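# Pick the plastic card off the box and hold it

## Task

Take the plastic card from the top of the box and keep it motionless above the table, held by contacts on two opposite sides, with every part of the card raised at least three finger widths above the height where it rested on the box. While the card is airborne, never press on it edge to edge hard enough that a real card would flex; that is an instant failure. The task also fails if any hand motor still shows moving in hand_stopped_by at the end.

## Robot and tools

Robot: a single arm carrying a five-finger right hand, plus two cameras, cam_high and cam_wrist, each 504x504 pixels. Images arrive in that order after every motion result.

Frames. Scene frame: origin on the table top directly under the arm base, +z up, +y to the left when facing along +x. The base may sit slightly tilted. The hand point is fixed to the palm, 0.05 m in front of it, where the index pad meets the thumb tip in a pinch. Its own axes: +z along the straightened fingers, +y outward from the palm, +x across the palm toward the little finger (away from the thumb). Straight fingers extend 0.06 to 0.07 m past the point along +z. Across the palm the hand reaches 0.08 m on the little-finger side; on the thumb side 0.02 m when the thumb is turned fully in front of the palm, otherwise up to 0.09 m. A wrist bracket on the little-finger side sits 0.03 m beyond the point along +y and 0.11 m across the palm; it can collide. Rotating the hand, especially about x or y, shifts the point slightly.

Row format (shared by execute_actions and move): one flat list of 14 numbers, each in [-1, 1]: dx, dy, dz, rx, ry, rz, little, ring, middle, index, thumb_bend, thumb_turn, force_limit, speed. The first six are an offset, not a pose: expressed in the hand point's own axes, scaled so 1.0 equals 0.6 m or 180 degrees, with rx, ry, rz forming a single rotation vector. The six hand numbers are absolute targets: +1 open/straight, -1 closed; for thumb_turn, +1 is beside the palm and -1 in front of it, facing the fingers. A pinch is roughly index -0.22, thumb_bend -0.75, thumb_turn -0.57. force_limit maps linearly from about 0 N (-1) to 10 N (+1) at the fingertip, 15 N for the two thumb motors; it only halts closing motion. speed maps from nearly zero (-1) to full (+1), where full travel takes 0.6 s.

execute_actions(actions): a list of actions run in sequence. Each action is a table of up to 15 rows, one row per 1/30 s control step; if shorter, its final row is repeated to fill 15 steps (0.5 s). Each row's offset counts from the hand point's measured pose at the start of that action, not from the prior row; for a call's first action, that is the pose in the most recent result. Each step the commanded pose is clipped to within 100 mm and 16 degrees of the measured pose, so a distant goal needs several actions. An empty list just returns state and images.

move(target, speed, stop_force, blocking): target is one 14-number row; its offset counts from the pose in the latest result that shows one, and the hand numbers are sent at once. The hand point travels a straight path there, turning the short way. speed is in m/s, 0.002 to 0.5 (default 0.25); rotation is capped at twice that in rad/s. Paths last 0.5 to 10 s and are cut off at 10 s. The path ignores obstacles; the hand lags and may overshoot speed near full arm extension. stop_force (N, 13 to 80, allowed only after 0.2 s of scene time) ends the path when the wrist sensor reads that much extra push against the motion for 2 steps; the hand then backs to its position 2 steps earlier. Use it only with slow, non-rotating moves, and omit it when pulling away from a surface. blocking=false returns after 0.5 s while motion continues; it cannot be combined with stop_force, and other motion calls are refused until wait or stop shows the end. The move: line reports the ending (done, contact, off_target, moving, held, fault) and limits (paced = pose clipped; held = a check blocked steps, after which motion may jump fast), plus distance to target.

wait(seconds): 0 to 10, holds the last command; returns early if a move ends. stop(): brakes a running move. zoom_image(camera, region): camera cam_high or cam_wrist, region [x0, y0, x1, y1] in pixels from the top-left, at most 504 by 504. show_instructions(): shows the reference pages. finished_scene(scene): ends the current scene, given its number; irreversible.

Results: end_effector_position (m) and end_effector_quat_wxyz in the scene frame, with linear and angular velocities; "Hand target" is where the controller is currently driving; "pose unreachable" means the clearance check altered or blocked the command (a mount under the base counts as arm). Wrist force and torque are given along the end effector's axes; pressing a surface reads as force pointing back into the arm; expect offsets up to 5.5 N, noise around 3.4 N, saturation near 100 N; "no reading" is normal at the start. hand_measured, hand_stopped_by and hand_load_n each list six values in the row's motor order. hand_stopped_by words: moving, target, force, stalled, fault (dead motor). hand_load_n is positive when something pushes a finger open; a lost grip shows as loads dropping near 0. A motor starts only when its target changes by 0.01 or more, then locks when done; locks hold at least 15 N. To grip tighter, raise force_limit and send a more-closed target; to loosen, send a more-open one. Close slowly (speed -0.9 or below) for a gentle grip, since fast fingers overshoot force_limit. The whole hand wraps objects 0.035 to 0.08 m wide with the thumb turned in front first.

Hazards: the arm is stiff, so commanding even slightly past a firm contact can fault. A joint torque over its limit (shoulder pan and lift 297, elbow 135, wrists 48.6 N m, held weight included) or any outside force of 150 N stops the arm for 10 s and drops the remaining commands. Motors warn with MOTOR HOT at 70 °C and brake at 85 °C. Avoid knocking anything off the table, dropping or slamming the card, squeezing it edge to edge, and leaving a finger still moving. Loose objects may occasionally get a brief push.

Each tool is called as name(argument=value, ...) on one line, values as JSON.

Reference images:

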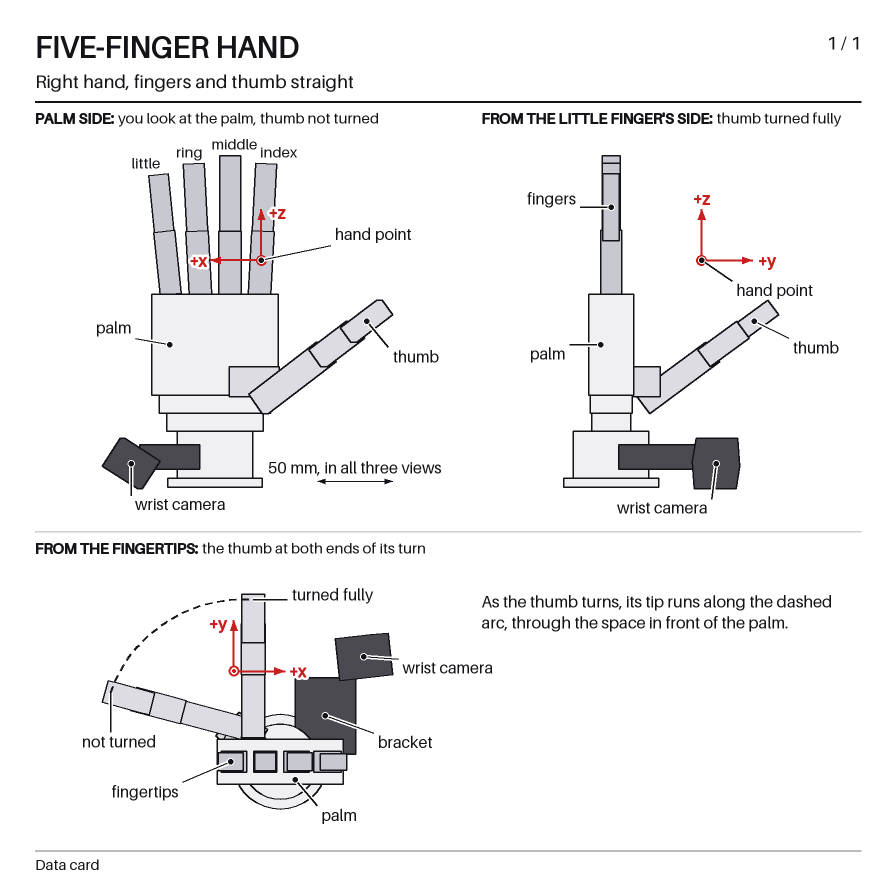

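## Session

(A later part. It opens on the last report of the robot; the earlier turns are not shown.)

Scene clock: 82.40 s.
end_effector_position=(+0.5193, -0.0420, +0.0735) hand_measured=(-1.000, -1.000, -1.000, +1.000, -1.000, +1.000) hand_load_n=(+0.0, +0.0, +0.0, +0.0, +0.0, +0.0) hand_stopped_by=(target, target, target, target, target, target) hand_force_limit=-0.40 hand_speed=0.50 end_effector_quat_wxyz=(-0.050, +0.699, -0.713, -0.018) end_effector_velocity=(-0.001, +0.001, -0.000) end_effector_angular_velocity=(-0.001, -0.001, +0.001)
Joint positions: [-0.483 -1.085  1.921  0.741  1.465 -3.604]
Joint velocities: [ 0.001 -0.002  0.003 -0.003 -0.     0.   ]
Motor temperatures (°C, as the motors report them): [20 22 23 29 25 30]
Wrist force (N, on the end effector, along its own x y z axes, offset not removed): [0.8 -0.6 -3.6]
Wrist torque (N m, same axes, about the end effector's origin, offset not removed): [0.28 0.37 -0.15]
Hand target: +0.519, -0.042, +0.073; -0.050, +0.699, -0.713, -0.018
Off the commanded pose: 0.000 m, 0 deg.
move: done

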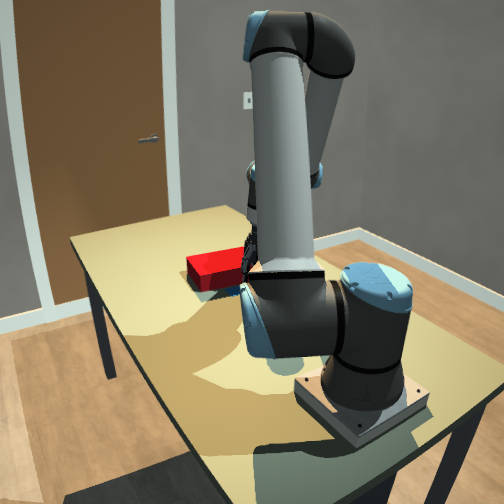

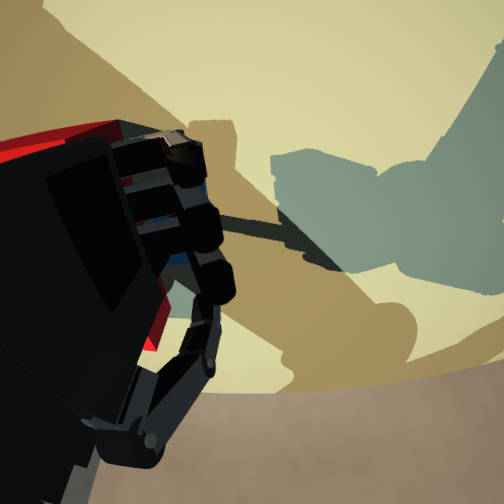

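move(target=[0,0,0.03,0,0,0,-1,-1,-1,1,-1,1,-0.4,0.5], speed=0.004, stop_force=13)

move(target=[-0.12,0.04,-0.001,0,0,0,-1,-1,-1,1,-1,1,-0.4,0.5], speed=0.03)

zoom_image(camera="cam_high", region=[160,220,300,330])

Scene clock: 86.23 s.
end_effector_position=(+0.5198, -0.0409, +0.0629) hand_measured=(-1.000, -1.000, -1.000, +1.000, -1.000, +1.000) hand_load_n=(+0.0, +0.0, +0.0, -0.5, +0.0, +0.0) hand_stopped_by=(target, target, target, target, target, target) hand_force_limit=-0.40 hand_speed=0.50 end_effector_quat_wxyz=(-0.050, +0.699, -0.713, -0.018) end_effector_velocity=(-0.000, +0.000, +0.001) end_effector_angular_velocity=(+0.000, +0.001, +0.000)
Joint positions: [-0.481 -1.071  1.925  0.724  1.465 -3.602]
Joint velocities: [ 0.    -0.001  0.     0.002 -0.     0.   ]
Motor temperatures (°C, as the motors report them): [20 22 23 29 25 30]
Wrist force (N, on the end effector, along its own x y z axes, offset not removed): [2.6 -2.8 -23.7]
Wrist torque (N m, same axes, about the end effector's origin, offset not removed): [1.04 0.35 -0.15]
Hand target: +0.520, -0.041, +0.063; -0.050, +0.699, -0.713, -0.018
Off the commanded pose: 0.007 m, 0 deg.
move: contact

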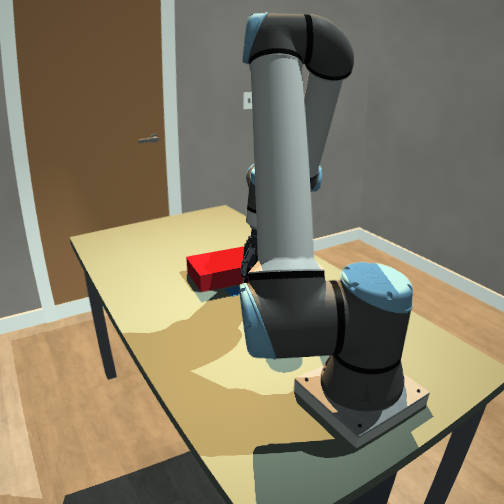

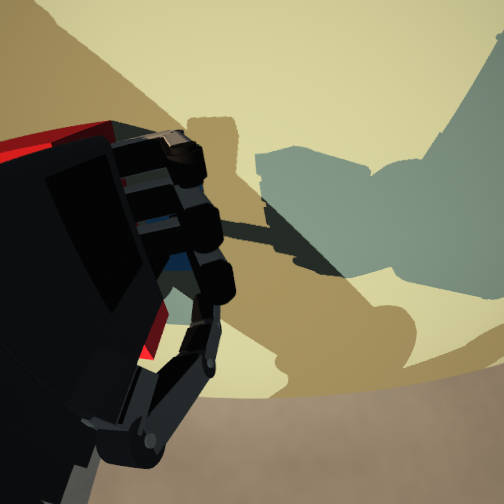

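Scene clock: 89.10 s.
end_effector_position=(+0.4970, +0.0311, +0.0695) hand_measured=(-1.000, -1.000, -1.000, +1.000, -1.000, +1.000) hand_load_n=(+0.0, +0.0, +0.0, +0.0, +0.0, +0.0) hand_stopped_by=(target, target, target, target, target, target) hand_force_limit=-0.40 hand_speed=0.50 end_effector_quat_wxyz=(-0.050, +0.699, -0.713, -0.018) end_effector_velocity=(-0.001, +0.002, +0.000) end_effector_angular_velocity=(+0.000, +0.001, +0.001)
Joint positions: [-0.375 -1.119  1.987  0.698  1.464 -3.496]
Joint velocities: [ 0.003 -0.001  0.002 -0.     0.     0.002]
Motor temperatures (°C, as the motors report them): [20 22 23 29 25 30]
Wrist force (N, on the end effector, along its own x y z axes, offset not removed): [3.0 -4.7 -0.9]
Wrist torque (N m, same axes, about the end effector's origin, offset not removed): [-0.45 -0.01 -0.23]
Hand target: +0.497, +0.031, +0.070; -0.050, +0.699, -0.713, -0.018
Off the commanded pose: 0.000 m, 0 deg.
move: done

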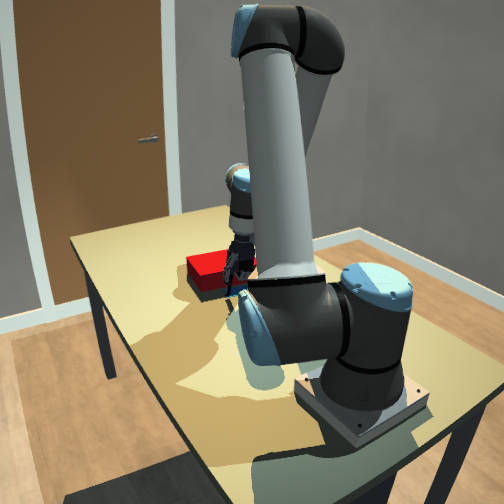

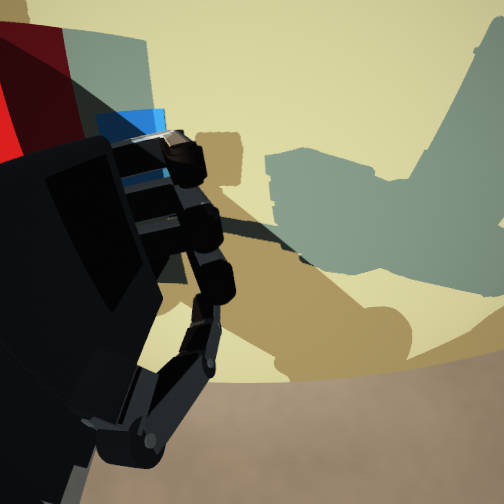

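Region (160, 220, 300, 330) of cam_high's 504x504 image, scaled by 3.600, with more detail than that image has; it fills the top 396 rows of this view, and the rest is white.

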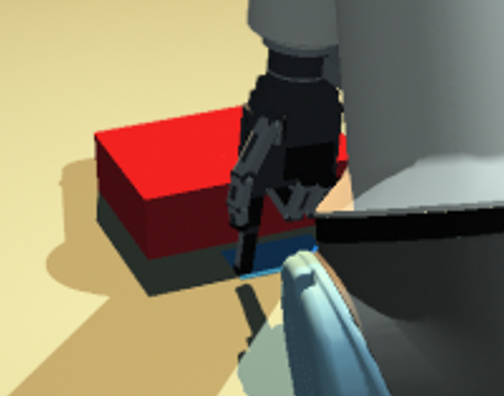

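move(target=[0.06,-0.005,0,0,0,0,-1,-1,-1,1,-1,1,-0.4,0.5], speed=0.05)

move(target=[0,0,0.03,0,0,0,-1,-1,-1,1,-1,1,-0.4,0.5], speed=0.003, stop_force=13)

move(target=[-0.12,0.05,0.010,0,0,0,-1,-1,-1,1,-1,1,-0.4,0.5], speed=0.03)

zoom_image(camera="cam_high", region=[160,220,300,330])

Scene clock: 91.17 s.
end_effector_position=(+0.4994, -0.0047, +0.0661) hand_measured=(-1.000, -1.000, -1.000, +1.000, -1.000, +1.000) hand_load_n=(+0.0, +0.0, +0.0, +0.0, +0.0, +0.0) hand_stopped_by=(target, target, target, target, target, target) hand_force_limit=-0.40 hand_speed=0.50 end_effector_quat_wxyz=(-0.050, +0.699, -0.713, -0.018) end_effector_velocity=(+0.000, -0.002, +0.000) end_effector_angular_velocity=(-0.001, -0.001, +0.001)
Joint positions: [-0.437 -1.107  1.977  0.702  1.464 -3.558]
Joint velocities: [-0.002  0.    -0.001 -0.     0.    -0.003]
Motor temperatures (°C, as the motors report them): [20 22 23 29 25 30]
Wrist force (N, on the end effector, along its own x y z axes, offset not removed): [1.0 -2.2 -4.1]
Wrist torque (N m, same axes, about the end effector's origin, offset not removed): [0.07 0.42 -0.21]
Hand target: +0.499, -0.005, +0.066; -0.050, +0.699, -0.713, -0.018
Off the commanded pose: 0.000 m, 0 deg.
move: done

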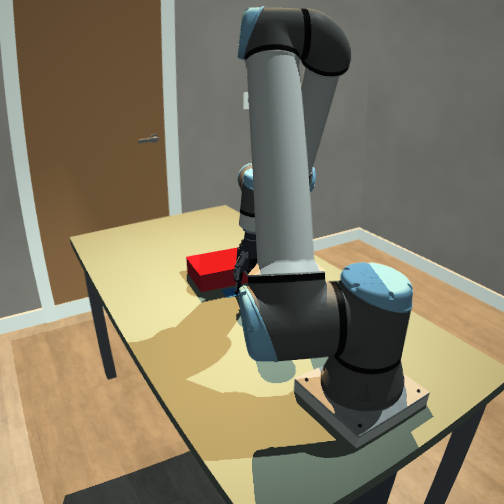

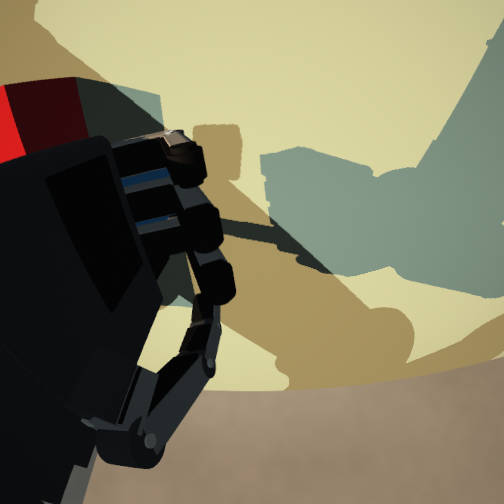

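Scene clock: 92.60 s.
end_effector_position=(+0.4995, -0.0043, +0.0629) hand_measured=(-1.000, -1.000, -1.000, +1.000, -1.000, +1.000) hand_load_n=(+0.0, +0.0, +0.0, -0.5, +0.0, +0.0) hand_stopped_by=(target, target, target, target, target, target) hand_force_limit=-0.40 hand_speed=0.50 end_effector_quat_wxyz=(-0.050, +0.699, -0.713, -0.018) end_effector_velocity=(+0.000, -0.001, +0.001) end_effector_angular_velocity=(+0.000, -0.001, -0.001)
Joint positions: [-0.436 -1.103  1.978  0.697  1.464 -3.557]
Joint velocities: [-0.001 -0.001 -0.001  0.001 -0.    -0.   ]
Motor temperatures (°C, as the motors report them): [20 22 23 29 25 30]
Wrist force (N, on the end effector, along its own x y z axes, offset not removed): [-0.2 -2.9 -18.3]
Wrist torque (N m, same axes, about the end effector's origin, offset not removed): [0.69 0.61 -0.32]
Hand target: +0.500, -0.004, +0.063; -0.050, +0.699, -0.713, -0.018
Off the commanded pose: 0.015 m, 0 deg.
move: contact

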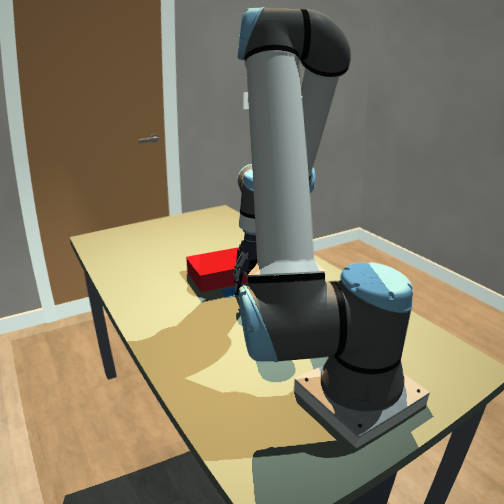

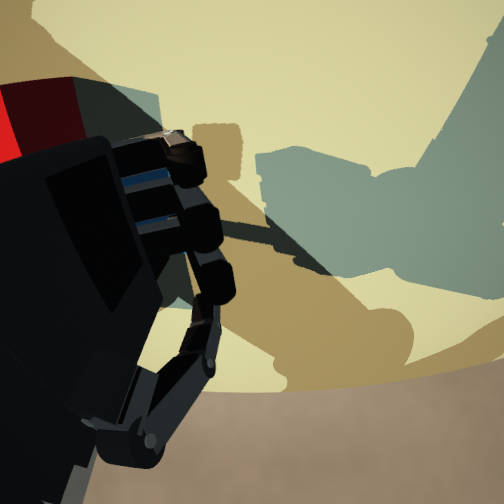

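Scene clock: 95.53 s.
end_effector_position=(+0.4711, +0.0685, +0.0628) hand_measured=(-1.000, -1.000, -1.000, +1.000, -1.000, +1.000) hand_load_n=(+0.0, +0.0, +0.0, +0.5, +0.0, +0.0) hand_stopped_by=(target, target, target, target, target, target) hand_force_limit=-0.40 hand_speed=0.50 end_effector_quat_wxyz=(-0.050, +0.699, -0.713, -0.018) end_effector_velocity=(-0.000, +0.001, +0.000) end_effector_angular_velocity=(-0.000, -0.001, -0.000)
Joint positions: [-0.323 -1.143  2.044  0.659  1.464 -3.444]
Joint velocities: [ 0.003 -0.002  0.001 -0.001  0.     0.003]
Motor temperatures (°C, as the motors report them): [20 22 23 29 25 30]
Wrist force (N, on the end effector, along its own x y z axes, offset not removed): [3.3 -7.4 -20.5]
Wrist torque (N m, same axes, about the end effector's origin, offset not removed): [0.89 0.77 -0.12]
Hand target: +0.471, +0.069, +0.063; -0.050, +0.699, -0.713, -0.018
Off the commanded pose: 0.000 m, 0 deg.
move: done

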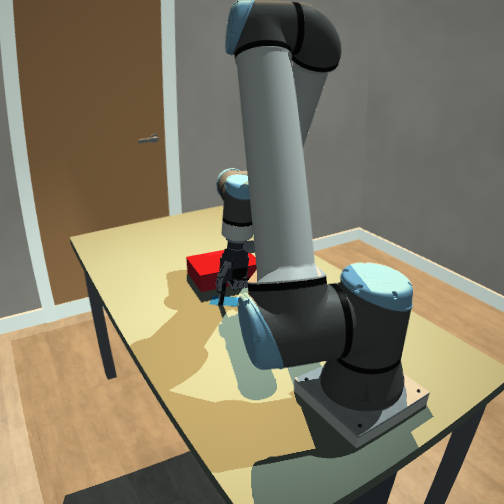

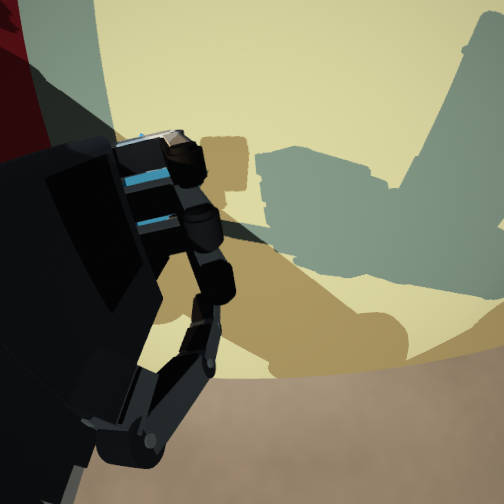

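Region (160, 220, 300, 330) of cam_high's 504x504 image, scaled by 3.600, with more detail than that image has; it fills the top 396 rows of this view, and the rest is white.

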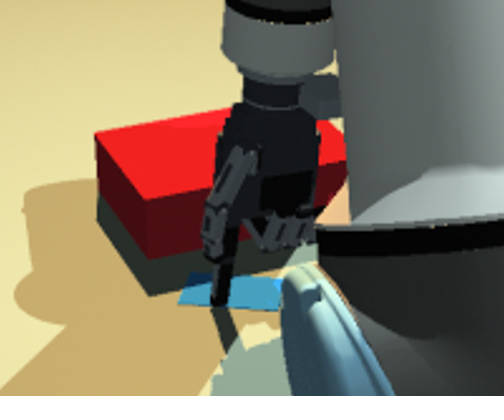

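move(target=[-0.1,0.02,0.010,0,0,0,-1,-1,-1,1,-1,1,-0.4,0.5], speed=0.03)

move(target=[0,0,-0.12,0,0,0,-1,-1,-1,1,-1,1,-0.4,0.5])

zoom_image(camera="cam_high", region=[140,230,300,350])

Scene clock: 98.57 s.
end_effector_position=(+0.4604, +0.1290, +0.0622) hand_measured=(-1.000, -1.000, -1.000, +1.000, -1.000, +1.000) hand_load_n=(+0.0, +0.0, +0.0, +0.5, +0.0, +0.0) hand_stopped_by=(target, target, target, target, target, target) hand_force_limit=-0.40 hand_speed=0.50 end_effector_quat_wxyz=(-0.050, +0.699, -0.713, -0.018) end_effector_velocity=(-0.000, +0.001, -0.000) end_effector_angular_velocity=(-0.000, +0.000, -0.001)
Joint positions: [-0.209 -1.152  2.056  0.643  1.466 -3.329]
Joint velocities: [ 0.003  0.     0.    -0.     0.     0.003]
Motor temperatures (°C, as the motors report them): [20 22 23 29 25 30]
Wrist force (N, on the end effector, along its own x y z axes, offset not removed): [11.0 -4.7 -42.6]
Wrist torque (N m, same axes, about the end effector's origin, offset not removed): [2.89 0.98 0.45]
Hand target: +0.460, +0.129, +0.062; -0.050, +0.699, -0.713, -0.018
Off the commanded pose: 0.000 m, 0 deg.
move: done

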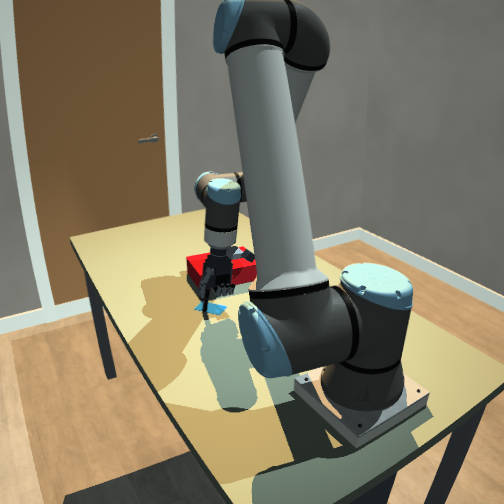

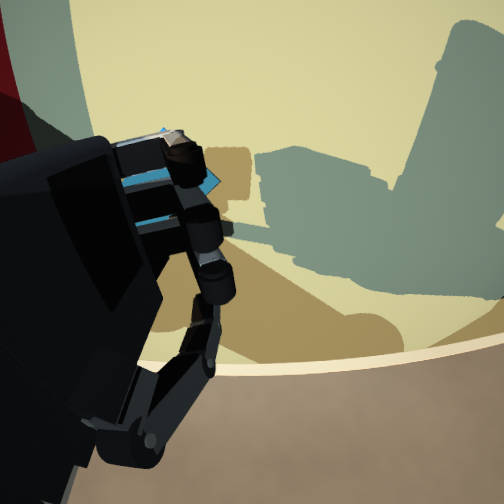

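Scene clock: 99.50 s.
end_effector_position=(+0.4572, +0.1219, +0.1337) hand_measured=(-1.000, -1.000, -1.000, +1.000, -1.000, +1.000) hand_load_n=(+0.0, +0.0, +0.0, +0.0, +0.0, +0.0) hand_stopped_by=(target, target, target, target, target, target) hand_force_limit=-0.40 hand_speed=0.50 end_effector_quat_wxyz=(-0.050, +0.699, -0.713, -0.018) end_effector_velocity=(+0.000, -0.000, +0.002) end_effector_angular_velocity=(-0.000, -0.001, +0.000)
Joint positions: [-0.225 -1.254  2.031  0.773  1.466 -3.345]
Joint velocities: [-0.    -0.003 -0.001  0.003  0.    -0.001]
Motor temperatures (°C, as the motors report them): [20 22 23 29 25 30]
Wrist force (N, on the end effector, along its own x y z axes, offset not removed): [0.2 -2.0 -3.2]
Wrist torque (N m, same axes, about the end effector's origin, offset not removed): [0.11 0.50 -0.31]
Hand target: +0.457, +0.122, +0.134; -0.050, +0.699, -0.713, -0.018
Off the commanded pose: 0.000 m, 0 deg.
move: done

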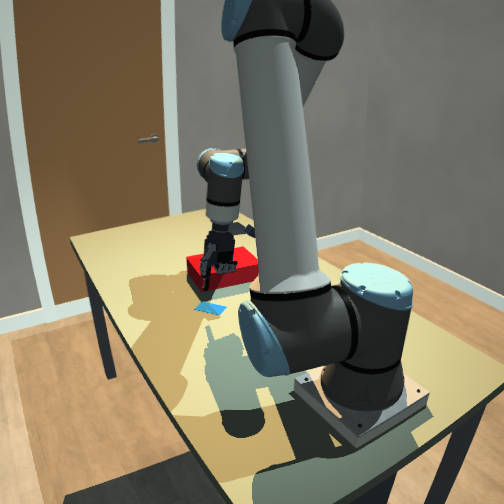

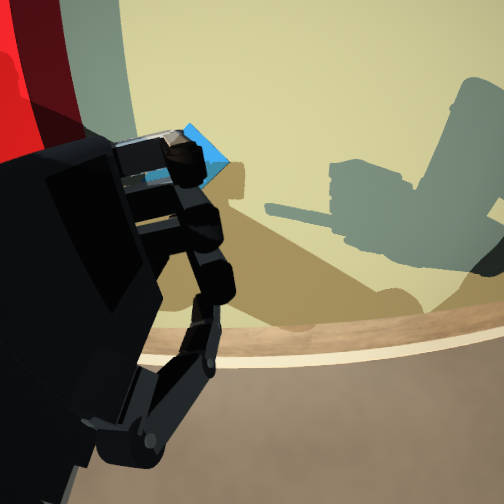

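Region (140, 230, 300, 350) of cam_high's 504x504 image, scaled by 3.150, with more detail than that image has; it fills the top 378 rows of this view, and the rest is white.

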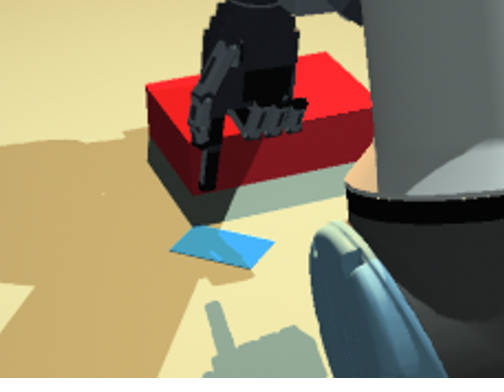

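move(target=[0,0,0,0,0,0.25,-1,-1,-1,0.4,0.3,-0.57,-0.6,0.5])

move(target=[0,0,0,0.3,0,0,-1,-1,-1,0.4,0.3,-0.57,-0.6,0.5])

zoom_image(camera="cam_high", region=[140,230,300,350])

Scene clock: 103.30 s.
end_effector_position=(+0.4572, +0.1218, +0.1337) hand_measured=(-1.000, -1.000, -1.000, +0.400, +0.300, -0.570) hand_load_n=(+0.0, +0.0, +0.0, +0.0, +0.0, +0.0) hand_stopped_by=(target, target, target, target, target, target) hand_force_limit=-0.60 hand_speed=0.50 end_effector_quat_wxyz=(+0.039, -0.374, +0.926, +0.036) end_effector_velocity=(+0.000, -0.000, +0.000) end_effector_angular_velocity=(-0.001, -0.000, -0.009)
Joint positions: [-0.317 -1.306  2.121  0.745  1.464 -2.653]
Joint velocities: [-0.    -0.002  0.001 -0.     0.001  0.009]
Motor temperatures (°C, as the motors report them): [20 22 23 29 25 30]
Wrist force (N, on the end effector, along its own x y z axes, offset not removed): [-0.5 -1.9 -4.7]
Wrist torque (N m, same axes, about the end effector's origin, offset not removed): [0.15 0.57 -0.31]
Hand target: +0.457, +0.122, +0.134; +0.039, -0.373, +0.926, +0.036
Off the commanded pose: 0.000 m, 0 deg.
move: done

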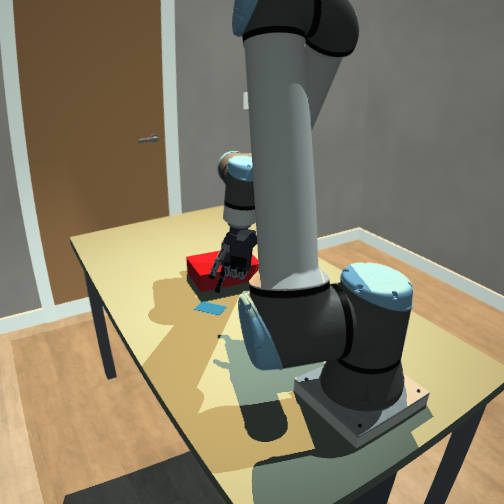

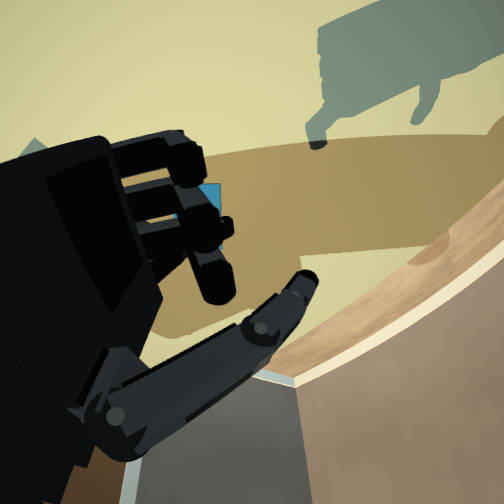

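Scene clock: 105.67 s.
end_effector_position=(+0.4574, +0.1223, +0.1345) hand_measured=(-1.000, -1.000, -1.000, +0.400, +0.300, -0.570) hand_load_n=(+0.0, +0.0, +0.0, +0.0, +0.0, +0.0) hand_stopped_by=(target, target, target, target, target, target) hand_force_limit=-0.60 hand_speed=0.50 end_effector_quat_wxyz=(+0.205, -0.315, +0.842, -0.387) end_effector_velocity=(+0.000, +0.000, +0.000) end_effector_angular_velocity=(-0.008, -0.008, -0.000)
Joint positions: [ 0.113 -1.543  2.346  0.064  2.196 -2.408]
Joint velocities: [ 0.007  0.001  0.001 -0.009  0.012  0.   ]
Motor temperatures (°C, as the motors report them): [20 22 23 29 25 30]
Wrist force (N, on the end effector, along its own x y z axes, offset not removed): [0.7 -0.4 -4.5]
Wrist torque (N m, same axes, about the end effector's origin, offset not removed): [0.41 0.39 -0.17]
Hand target: +0.457, +0.122, +0.134; +0.206, -0.315, +0.842, -0.387
Off the commanded pose: 0.001 m, 0 deg.
move: done

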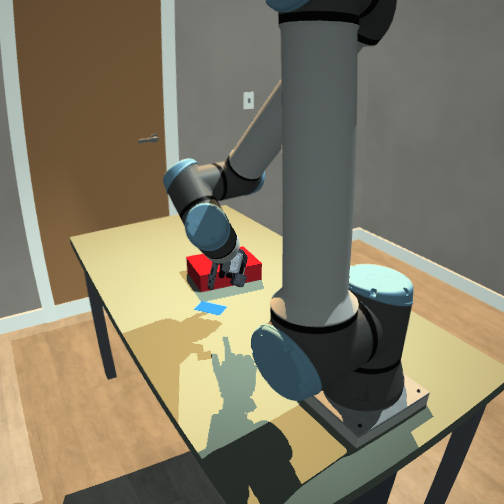

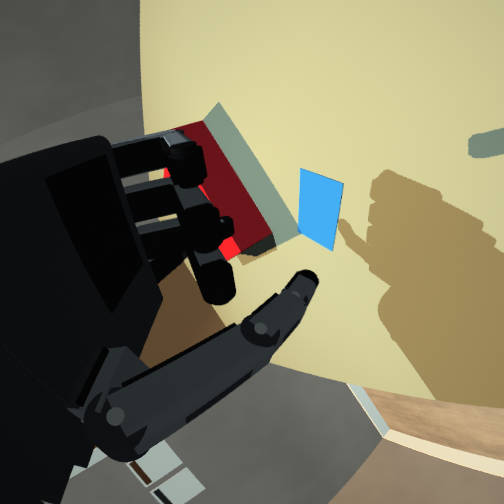

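Region (140, 230, 300, 350) of cam_high's 504x504 image, scaled by 3.150, with more detail than that image has; it fills the top 378 rows of this view, and the rest is white.

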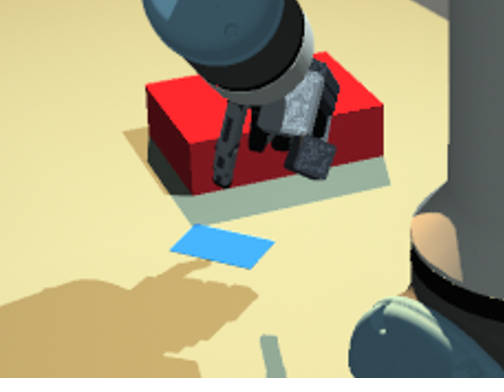

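move(target=[-0.025,0.1,0.103,0,0,0,-1,-1,-1,0.4,0.3,-0.57,-0.6,0.5], speed=0.1)

zoom_image(camera="cam_high", region=[140,230,300,350])

Scene clock: 108.00 s.
end_effector_position=(+0.4820, +0.1305, +0.0511) hand_measured=(-1.000, -1.000, -1.000, +0.400, +0.300, -0.570) hand_load_n=(+0.0, +0.0, +0.0, +0.0, +0.0, +0.0) hand_stopped_by=(target, target, target, target, target, target) hand_force_limit=-0.60 hand_speed=0.50 end_effector_quat_wxyz=(+0.205, -0.315, +0.842, -0.387) end_effector_velocity=(+0.001, -0.001, -0.001) end_effector_angular_velocity=(+0.000, -0.001, -0.002)
Joint positions: [ 0.129 -1.351  2.351 -0.124  2.206 -2.393]
Joint velocities: [-0.001  0.004 -0.001 -0.004  0.     0.   ]
Motor temperatures (°C, as the motors report them): [20 22 23 29 25 30]
Wrist force (N, on the end effector, along its own x y z axes, offset not removed): [1.0 -0.9 -6.4]
Wrist torque (N m, same axes, about the end effector's origin, offset not removed): [0.38 0.45 -0.17]
Hand target: +0.482, +0.130, +0.051; +0.205, -0.315, +0.842, -0.387
Off the commanded pose: 0.000 m, 0 deg.
move: done

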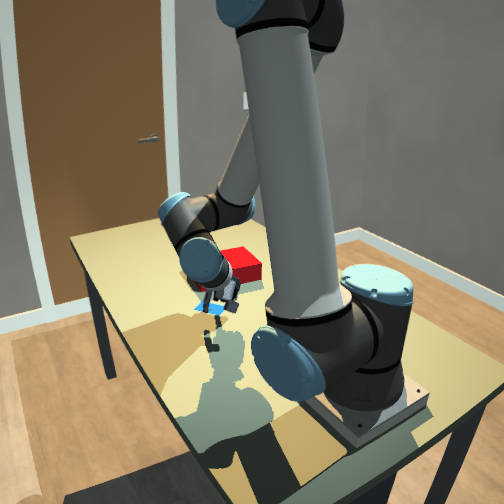

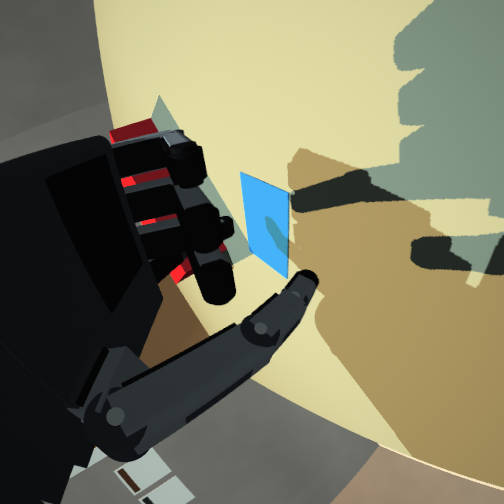

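Region (140, 230, 300, 350) of cam_high's 504x504 image, scaled by 3.150, with more detail than that image has; it fills the top 378 rows of this view, and the rest is white.

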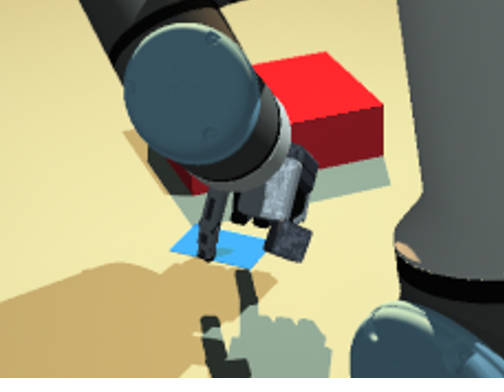

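move(target=[0.05,0.01,-0.008,0,0,0,-1,-1,-1,0.4,0.3,-0.57,-0.6,0.5], speed=0.05)

move(target=[0,0.065,0.047,0,0,0,-1,-1,-1,0.4,0.3,-0.57,-0.6,0.5], speed=0.005, stop_force=13)

zoom_image(camera="cam_high", region=[140,230,300,350])

Scene clock: 109.67 s.
end_effector_position=(+0.4556, +0.1153, +0.0464) hand_measured=(-1.000, -1.000, -1.000, +0.400, +0.300, -0.570) hand_load_n=(+0.0, +0.0, +0.0, +0.0, +0.0, +0.0) hand_stopped_by=(target, target, target, target, target, target) hand_force_limit=-0.60 hand_speed=0.50 end_effector_quat_wxyz=(+0.205, -0.315, +0.842, -0.387) end_effector_velocity=(-0.002, -0.001, +0.000) end_effector_angular_velocity=(+0.000, -0.001, +0.000)
Joint positions: [ 0.093 -1.39   2.415 -0.17   2.183 -2.427]
Joint velocities: [-0.003 -0.004  0.004 -0.002 -0.002 -0.003]
Motor temperatures (°C, as the motors report them): [20 22 23 29 25 30]
Wrist force (N, on the end effector, along its own x y z axes, offset not removed): [-0.8 -2.2 -5.4]
Wrist torque (N m, same axes, about the end effector's origin, offset not removed): [0.11 0.70 -0.29]
Hand target: +0.455, +0.115, +0.046; +0.205, -0.315, +0.842, -0.387
Off the commanded pose: 0.000 m, 0 deg.
move: done

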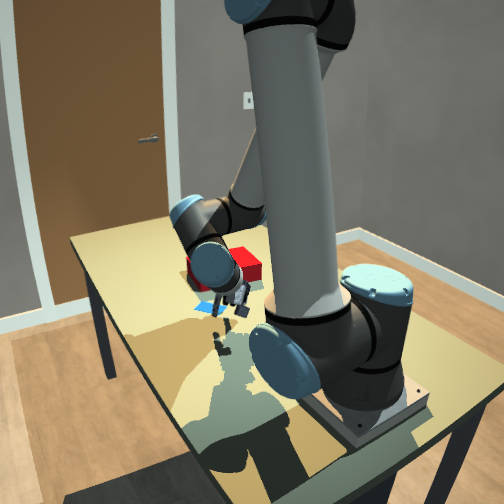

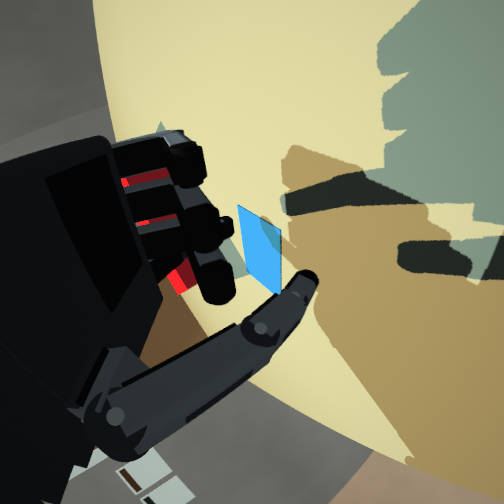

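Scene clock: 115.47 s.
end_effector_position=(+0.4567, +0.1181, +0.0194) hand_measured=(-1.000, -1.000, -1.000, +0.400, +0.300, -0.570) hand_load_n=(+0.0, +0.0, +0.0, +0.5, +0.0, +0.0) hand_stopped_by=(target, target, target, target, target, target) hand_force_limit=-0.60 hand_speed=0.50 end_effector_quat_wxyz=(+0.206, -0.315, +0.842, -0.387) end_effector_velocity=(-0.000, +0.000, +0.001) end_effector_angular_velocity=(-0.000, +0.001, +0.000)
Joint positions: [ 0.101 -1.327  2.421 -0.234  2.188 -2.419]
Joint velocities: [ 0.    -0.003 -0.     0.004 -0.    -0.   ]
Motor temperatures (°C, as the motors report them): [20 22 23 29 25 30]
Wrist force (N, on the end effector, along its own x y z axes, offset not removed): [3.7 -15.9 -16.2]
Wrist torque (N m, same axes, about the end effector's origin, offset not removed): [0.66 0.27 -0.16]
Hand target: +0.457, +0.118, +0.020; +0.205, -0.315, +0.842, -0.387
Off the commanded pose: 0.021 m, 0 deg.
move: contact

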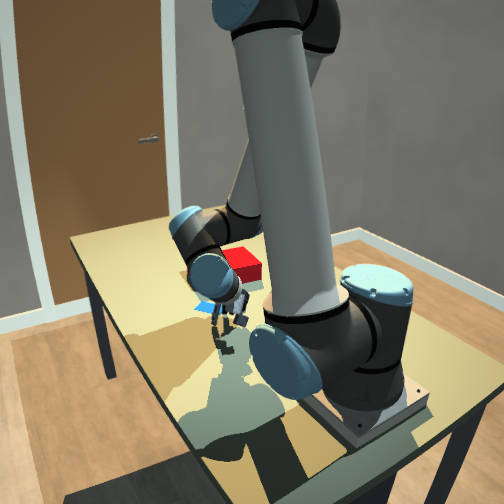

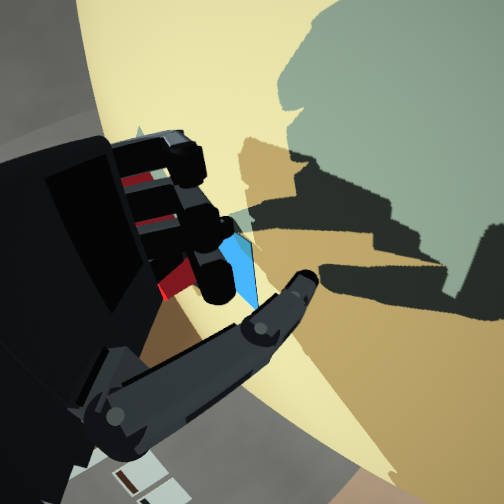

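Region (140, 230, 300, 350) of cam_high's 504x504 image, scaled by 3.150, with more detail than that image has; it fills the top 378 rows of this view, and the rest is white.

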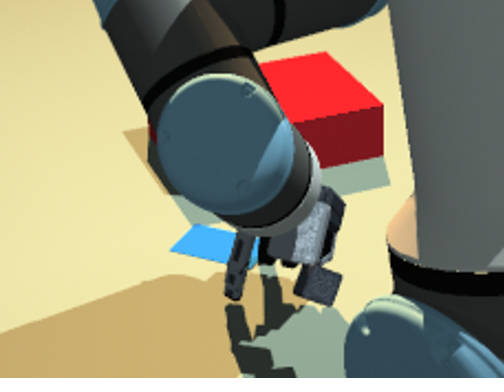

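move(target=[-0.065,-0.018,0.004,0,0,0,-1,-1,-1,0.4,0.3,-0.57,-0.6,0.5], speed=0.03)

zoom_image(camera="cam_high", region=[140,230,300,350])

Scene clock: 117.93 s.
end_effector_position=(+0.4900, +0.1383, +0.0302) hand_measured=(-1.000, -1.000, -1.000, +0.400, +0.300, -0.570) hand_load_n=(+0.0, +0.0, +0.0, +0.0, +0.0, +0.0) hand_stopped_by=(target, target, target, target, target, target) hand_force_limit=-0.60 hand_speed=0.50 end_effector_quat_wxyz=(+0.206, -0.315, +0.842, -0.387) end_effector_velocity=(+0.001, +0.001, +0.001) end_effector_angular_velocity=(+0.000, -0.001, -0.000)
Joint positions: [ 0.148 -1.293  2.336 -0.158  2.218 -2.375]
Joint velocities: [ 0.001  0.    -0.003  0.003  0.001  0.002]
Motor temperatures (°C, as the motors report them): [20 22 23 29 25 30]
Wrist force (N, on the end effector, along its own x y z axes, offset not removed): [-1.3 -1.8 -1.6]
Wrist torque (N m, same axes, about the end effector's origin, offset not removed): [0.04 0.68 -0.35]
Hand target: +0.490, +0.138, +0.030; +0.206, -0.315, +0.842, -0.387
Off the commanded pose: 0.000 m, 0 deg.
move: done

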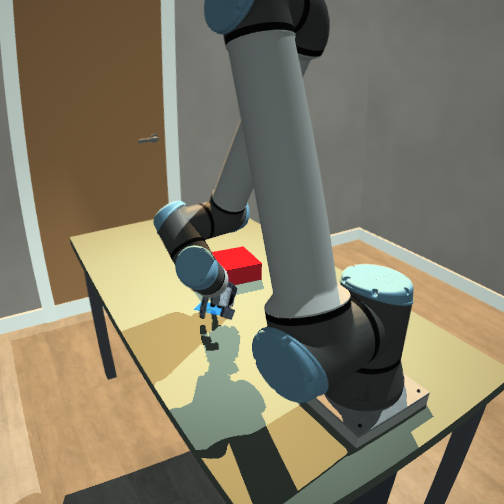

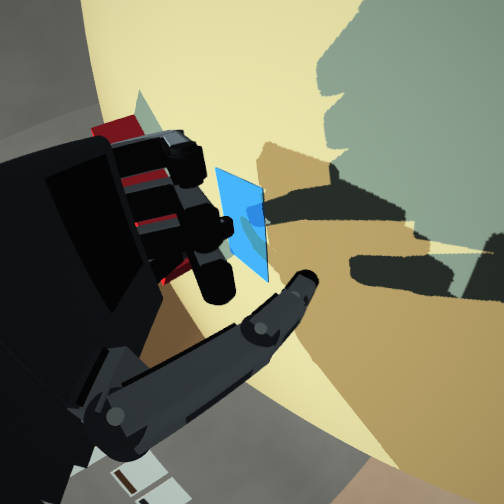

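Region (140, 230, 300, 350) of cam_high's 504x504 image, scaled by 3.150, with more detail than that image has; it fills the top 378 rows of this view, and the rest is white.

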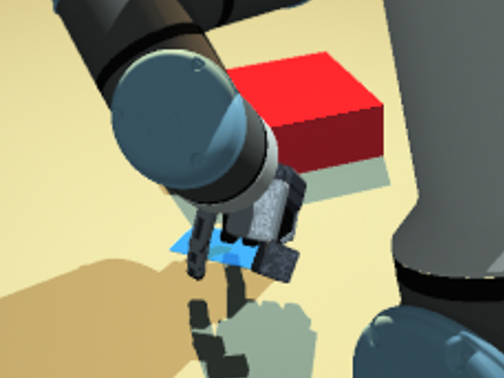

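move(target=[0,0,0,0.07,0,0,-1,-1,-1,0.5,0.3,-0.8,-0.6,0.5], speed=0.03)

move(target=[0,0.05,0.025,0,0,0,-1,-1,-1,0.5,0.3,-0.8,-0.6,0.5], speed=0.005, stop_force=13)

zoom_image(camera="cam_high", region=[140,230,300,350])

Scene clock: 123.10 s.
end_effector_position=(+0.4899, +0.1384, +0.0303) hand_measured=(-1.000, -1.000, -1.000, +0.500, +0.300, -0.800) hand_load_n=(+0.0, +0.0, +0.0, +0.0, +0.0, +0.0) hand_stopped_by=(target, target, target, target, target, target) hand_force_limit=-0.60 hand_speed=0.50 end_effector_quat_wxyz=(+0.239, -0.290, +0.795, -0.476) end_effector_velocity=(-0.000, +0.000, -0.000) end_effector_angular_velocity=(-0.007, -0.006, -0.001)
Joint positions: [ 0.253 -1.248  2.37  -0.386  2.438 -2.422]
Joint velocities: [ 0.004  0.003  0.001 -0.012  0.009 -0.005]
Motor temperatures (°C, as the motors report them): [20 22 23 29 25 30]
Wrist force (N, on the end effector, along its own x y z axes, offset not removed): [2.4 0.0 -5.7]
Wrist torque (N m, same axes, about the end effector's origin, offset not removed): [0.57 0.09 -0.12]
Hand target: +0.490, +0.138, +0.030; +0.239, -0.290, +0.795, -0.477
Off the commanded pose: 0.000 m, 0 deg.
move: done

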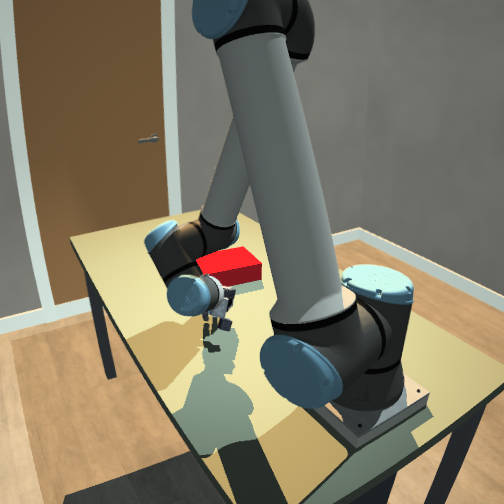

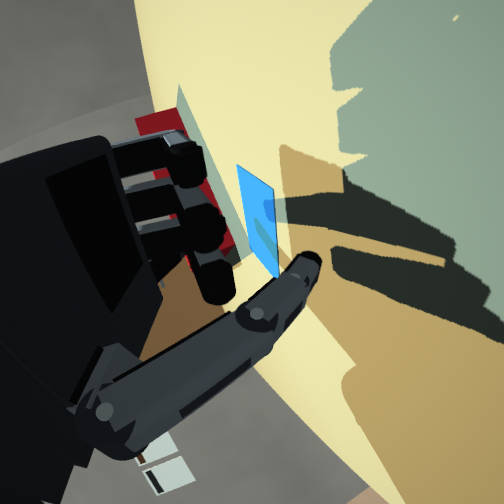

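Scene clock: 124.60 s.
end_effector_position=(+0.4904, +0.1388, +0.0246) hand_measured=(-1.000, -1.000, -1.000, +0.500, +0.298, -0.800) hand_load_n=(+0.0, +0.0, +0.0, +0.0, -1.5, -0.5) hand_stopped_by=(target, target, target, target, target, target) hand_force_limit=-0.60 hand_speed=0.50 end_effector_quat_wxyz=(+0.239, -0.290, +0.795, -0.476) end_effector_velocity=(+0.000, -0.000, +0.001) end_effector_angular_velocity=(+0.000, +0.000, -0.001)
Joint positions: [ 0.253 -1.235  2.37  -0.399  2.439 -2.421]
Joint velocities: [-0.001 -0.003 -0.     0.004 -0.     0.   ]
Motor temperatures (°C, as the motors report them): [20 22 23 29 25 30]
Wrist force (N, on the end effector, along its own x y z axes, offset not removed): [-1.3 -11.5 -12.6]
Wrist torque (N m, same axes, about the end effector's origin, offset not removed): [-0.40 0.69 -0.42]
Hand target: +0.490, +0.139, +0.025; +0.239, -0.290, +0.795, -0.476
Off the commanded pose: 0.028 m, 0 deg.
move: contact

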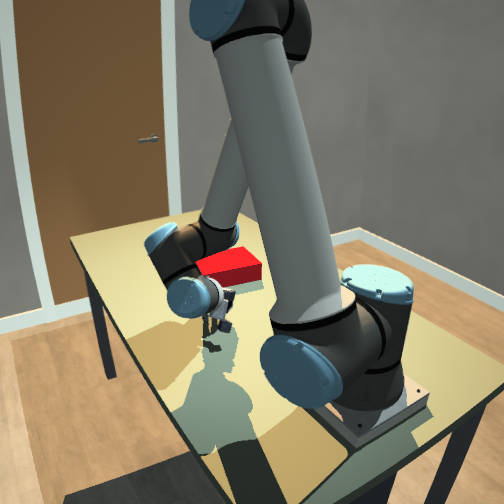

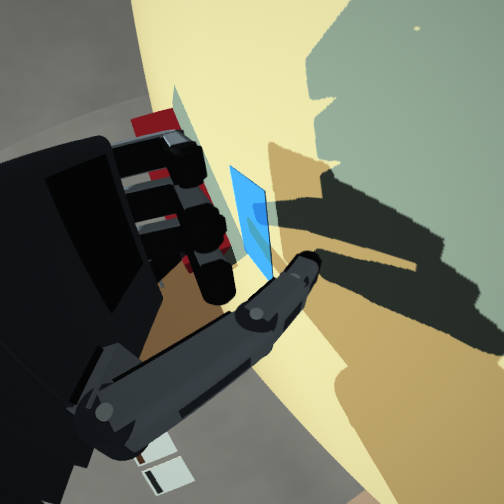

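Region (140, 230, 300, 350) of cam_high's 504x504 image, scaled by 3.150, with more detail than that image has; it fills the top 378 rows of this view, and the rest is white.

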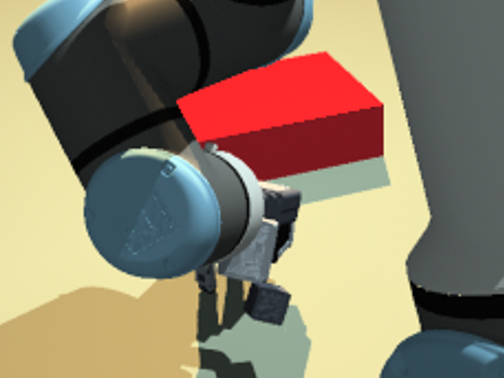

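move(target=[0.025,-0.002,-0.001,0,0,0,-1,-1,-1,0.5,0.3,-0.8,-0.6,0.5], speed=0.02)

move(target=[0,0,0,0,0,0,-1,-1,-1,0.0,0.3,-0.8,-0.6,-0.9])

Scene clock: 126.50 s.
end_effector_position=(+0.4796, +0.1285, +0.0245) hand_measured=(-1.000, -1.000, -1.000, +0.500, +0.298, -0.800) hand_load_n=(+0.0, +0.0, +0.0, +0.0, -3.5, +9.0) hand_stopped_by=(target, target, target, target, target, target) hand_force_limit=-0.60 hand_speed=0.50 end_effector_quat_wxyz=(+0.239, -0.290, +0.795, -0.476) end_effector_velocity=(-0.001, -0.001, -0.001) end_effector_angular_velocity=(-0.000, +0.001, +0.000)
Joint positions: [ 0.232 -1.255  2.402 -0.427  2.423 -2.443]
Joint velocities: [-0.002 -0.001  0.003 -0.003 -0.002 -0.003]
Motor temperatures (°C, as the motors report them): [20 22 23 29 25 30]
Wrist force (N, on the end effector, along its own x y z axes, offset not removed): [-7.6 -11.1 -7.1]
Wrist torque (N m, same axes, about the end effector's origin, offset not removed): [-0.30 0.61 -0.13]
Hand target: +0.480, +0.128, +0.024; +0.239, -0.290, +0.795, -0.476
Off the commanded pose: 0.000 m, 0 deg.
move: done

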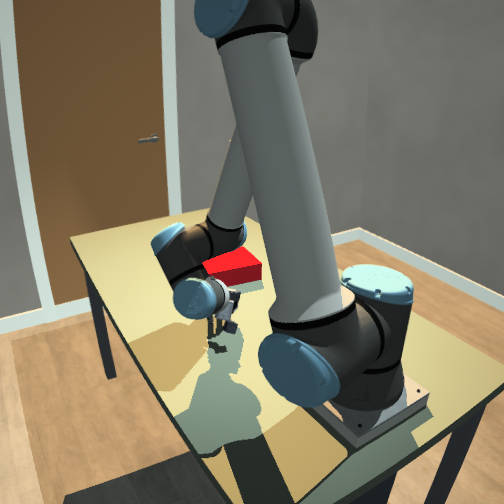

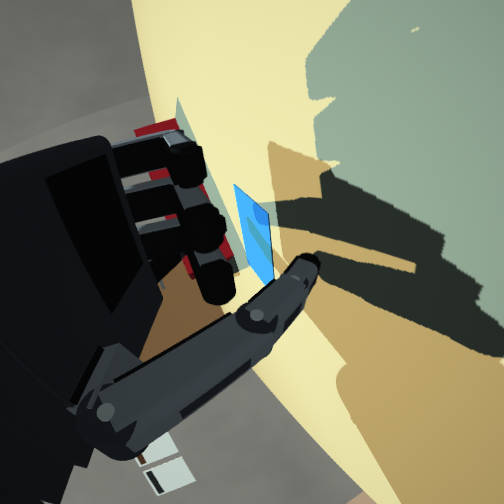

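Scene clock: 129.77 s.
end_effector_position=(+0.4796, +0.1285, +0.0245) hand_measured=(-1.000, -1.000, -1.000, +0.000, +0.298, -0.800) hand_load_n=(+0.0, +0.0, +0.0, +0.0, -3.5, +8.5) hand_stopped_by=(target, target, target, target, target, target) hand_force_limit=-0.60 hand_speed=-0.90 end_effector_quat_wxyz=(+0.239, -0.290, +0.795, -0.476) end_effector_velocity=(+0.001, -0.000, +0.001) end_effector_angular_velocity=(+0.000, -0.002, -0.001)
Joint positions: [ 0.232 -1.255  2.402 -0.427  2.423 -2.443]
Joint velocities: [-0.001 -0.001 -0.001  0.    -0.     0.   ]
Motor temperatures (°C, as the motors report them): [20 22 23 29 25 30]
Wrist force (N, on the end effector, along its own x y z axes, offset not removed): [-8.3 -11.1 -6.2]
Wrist torque (N m, same axes, about the end effector's origin, offset not removed): [-0.48 0.74 -0.20]
Hand target: +0.480, +0.128, +0.024; +0.239, -0.290, +0.795, -0.476
Off the commanded pose: 0.000 m, 0 deg.
move: done

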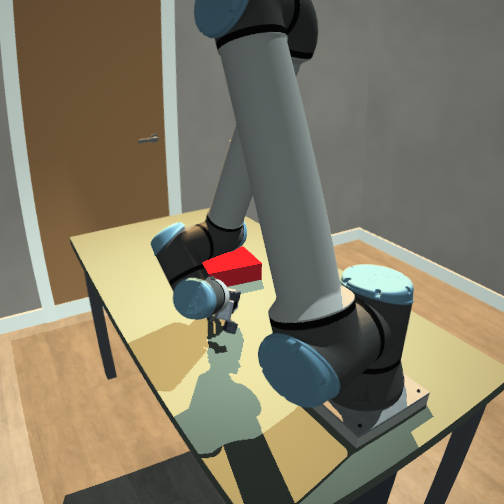

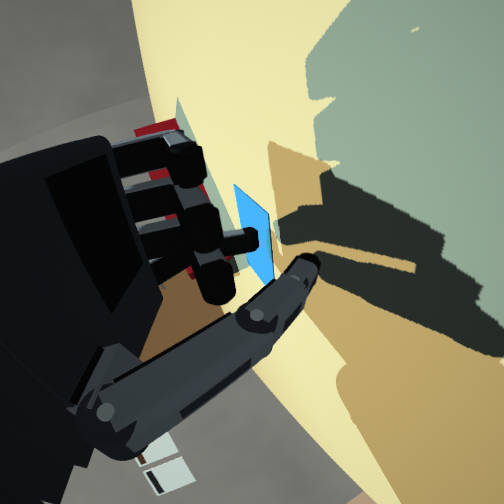

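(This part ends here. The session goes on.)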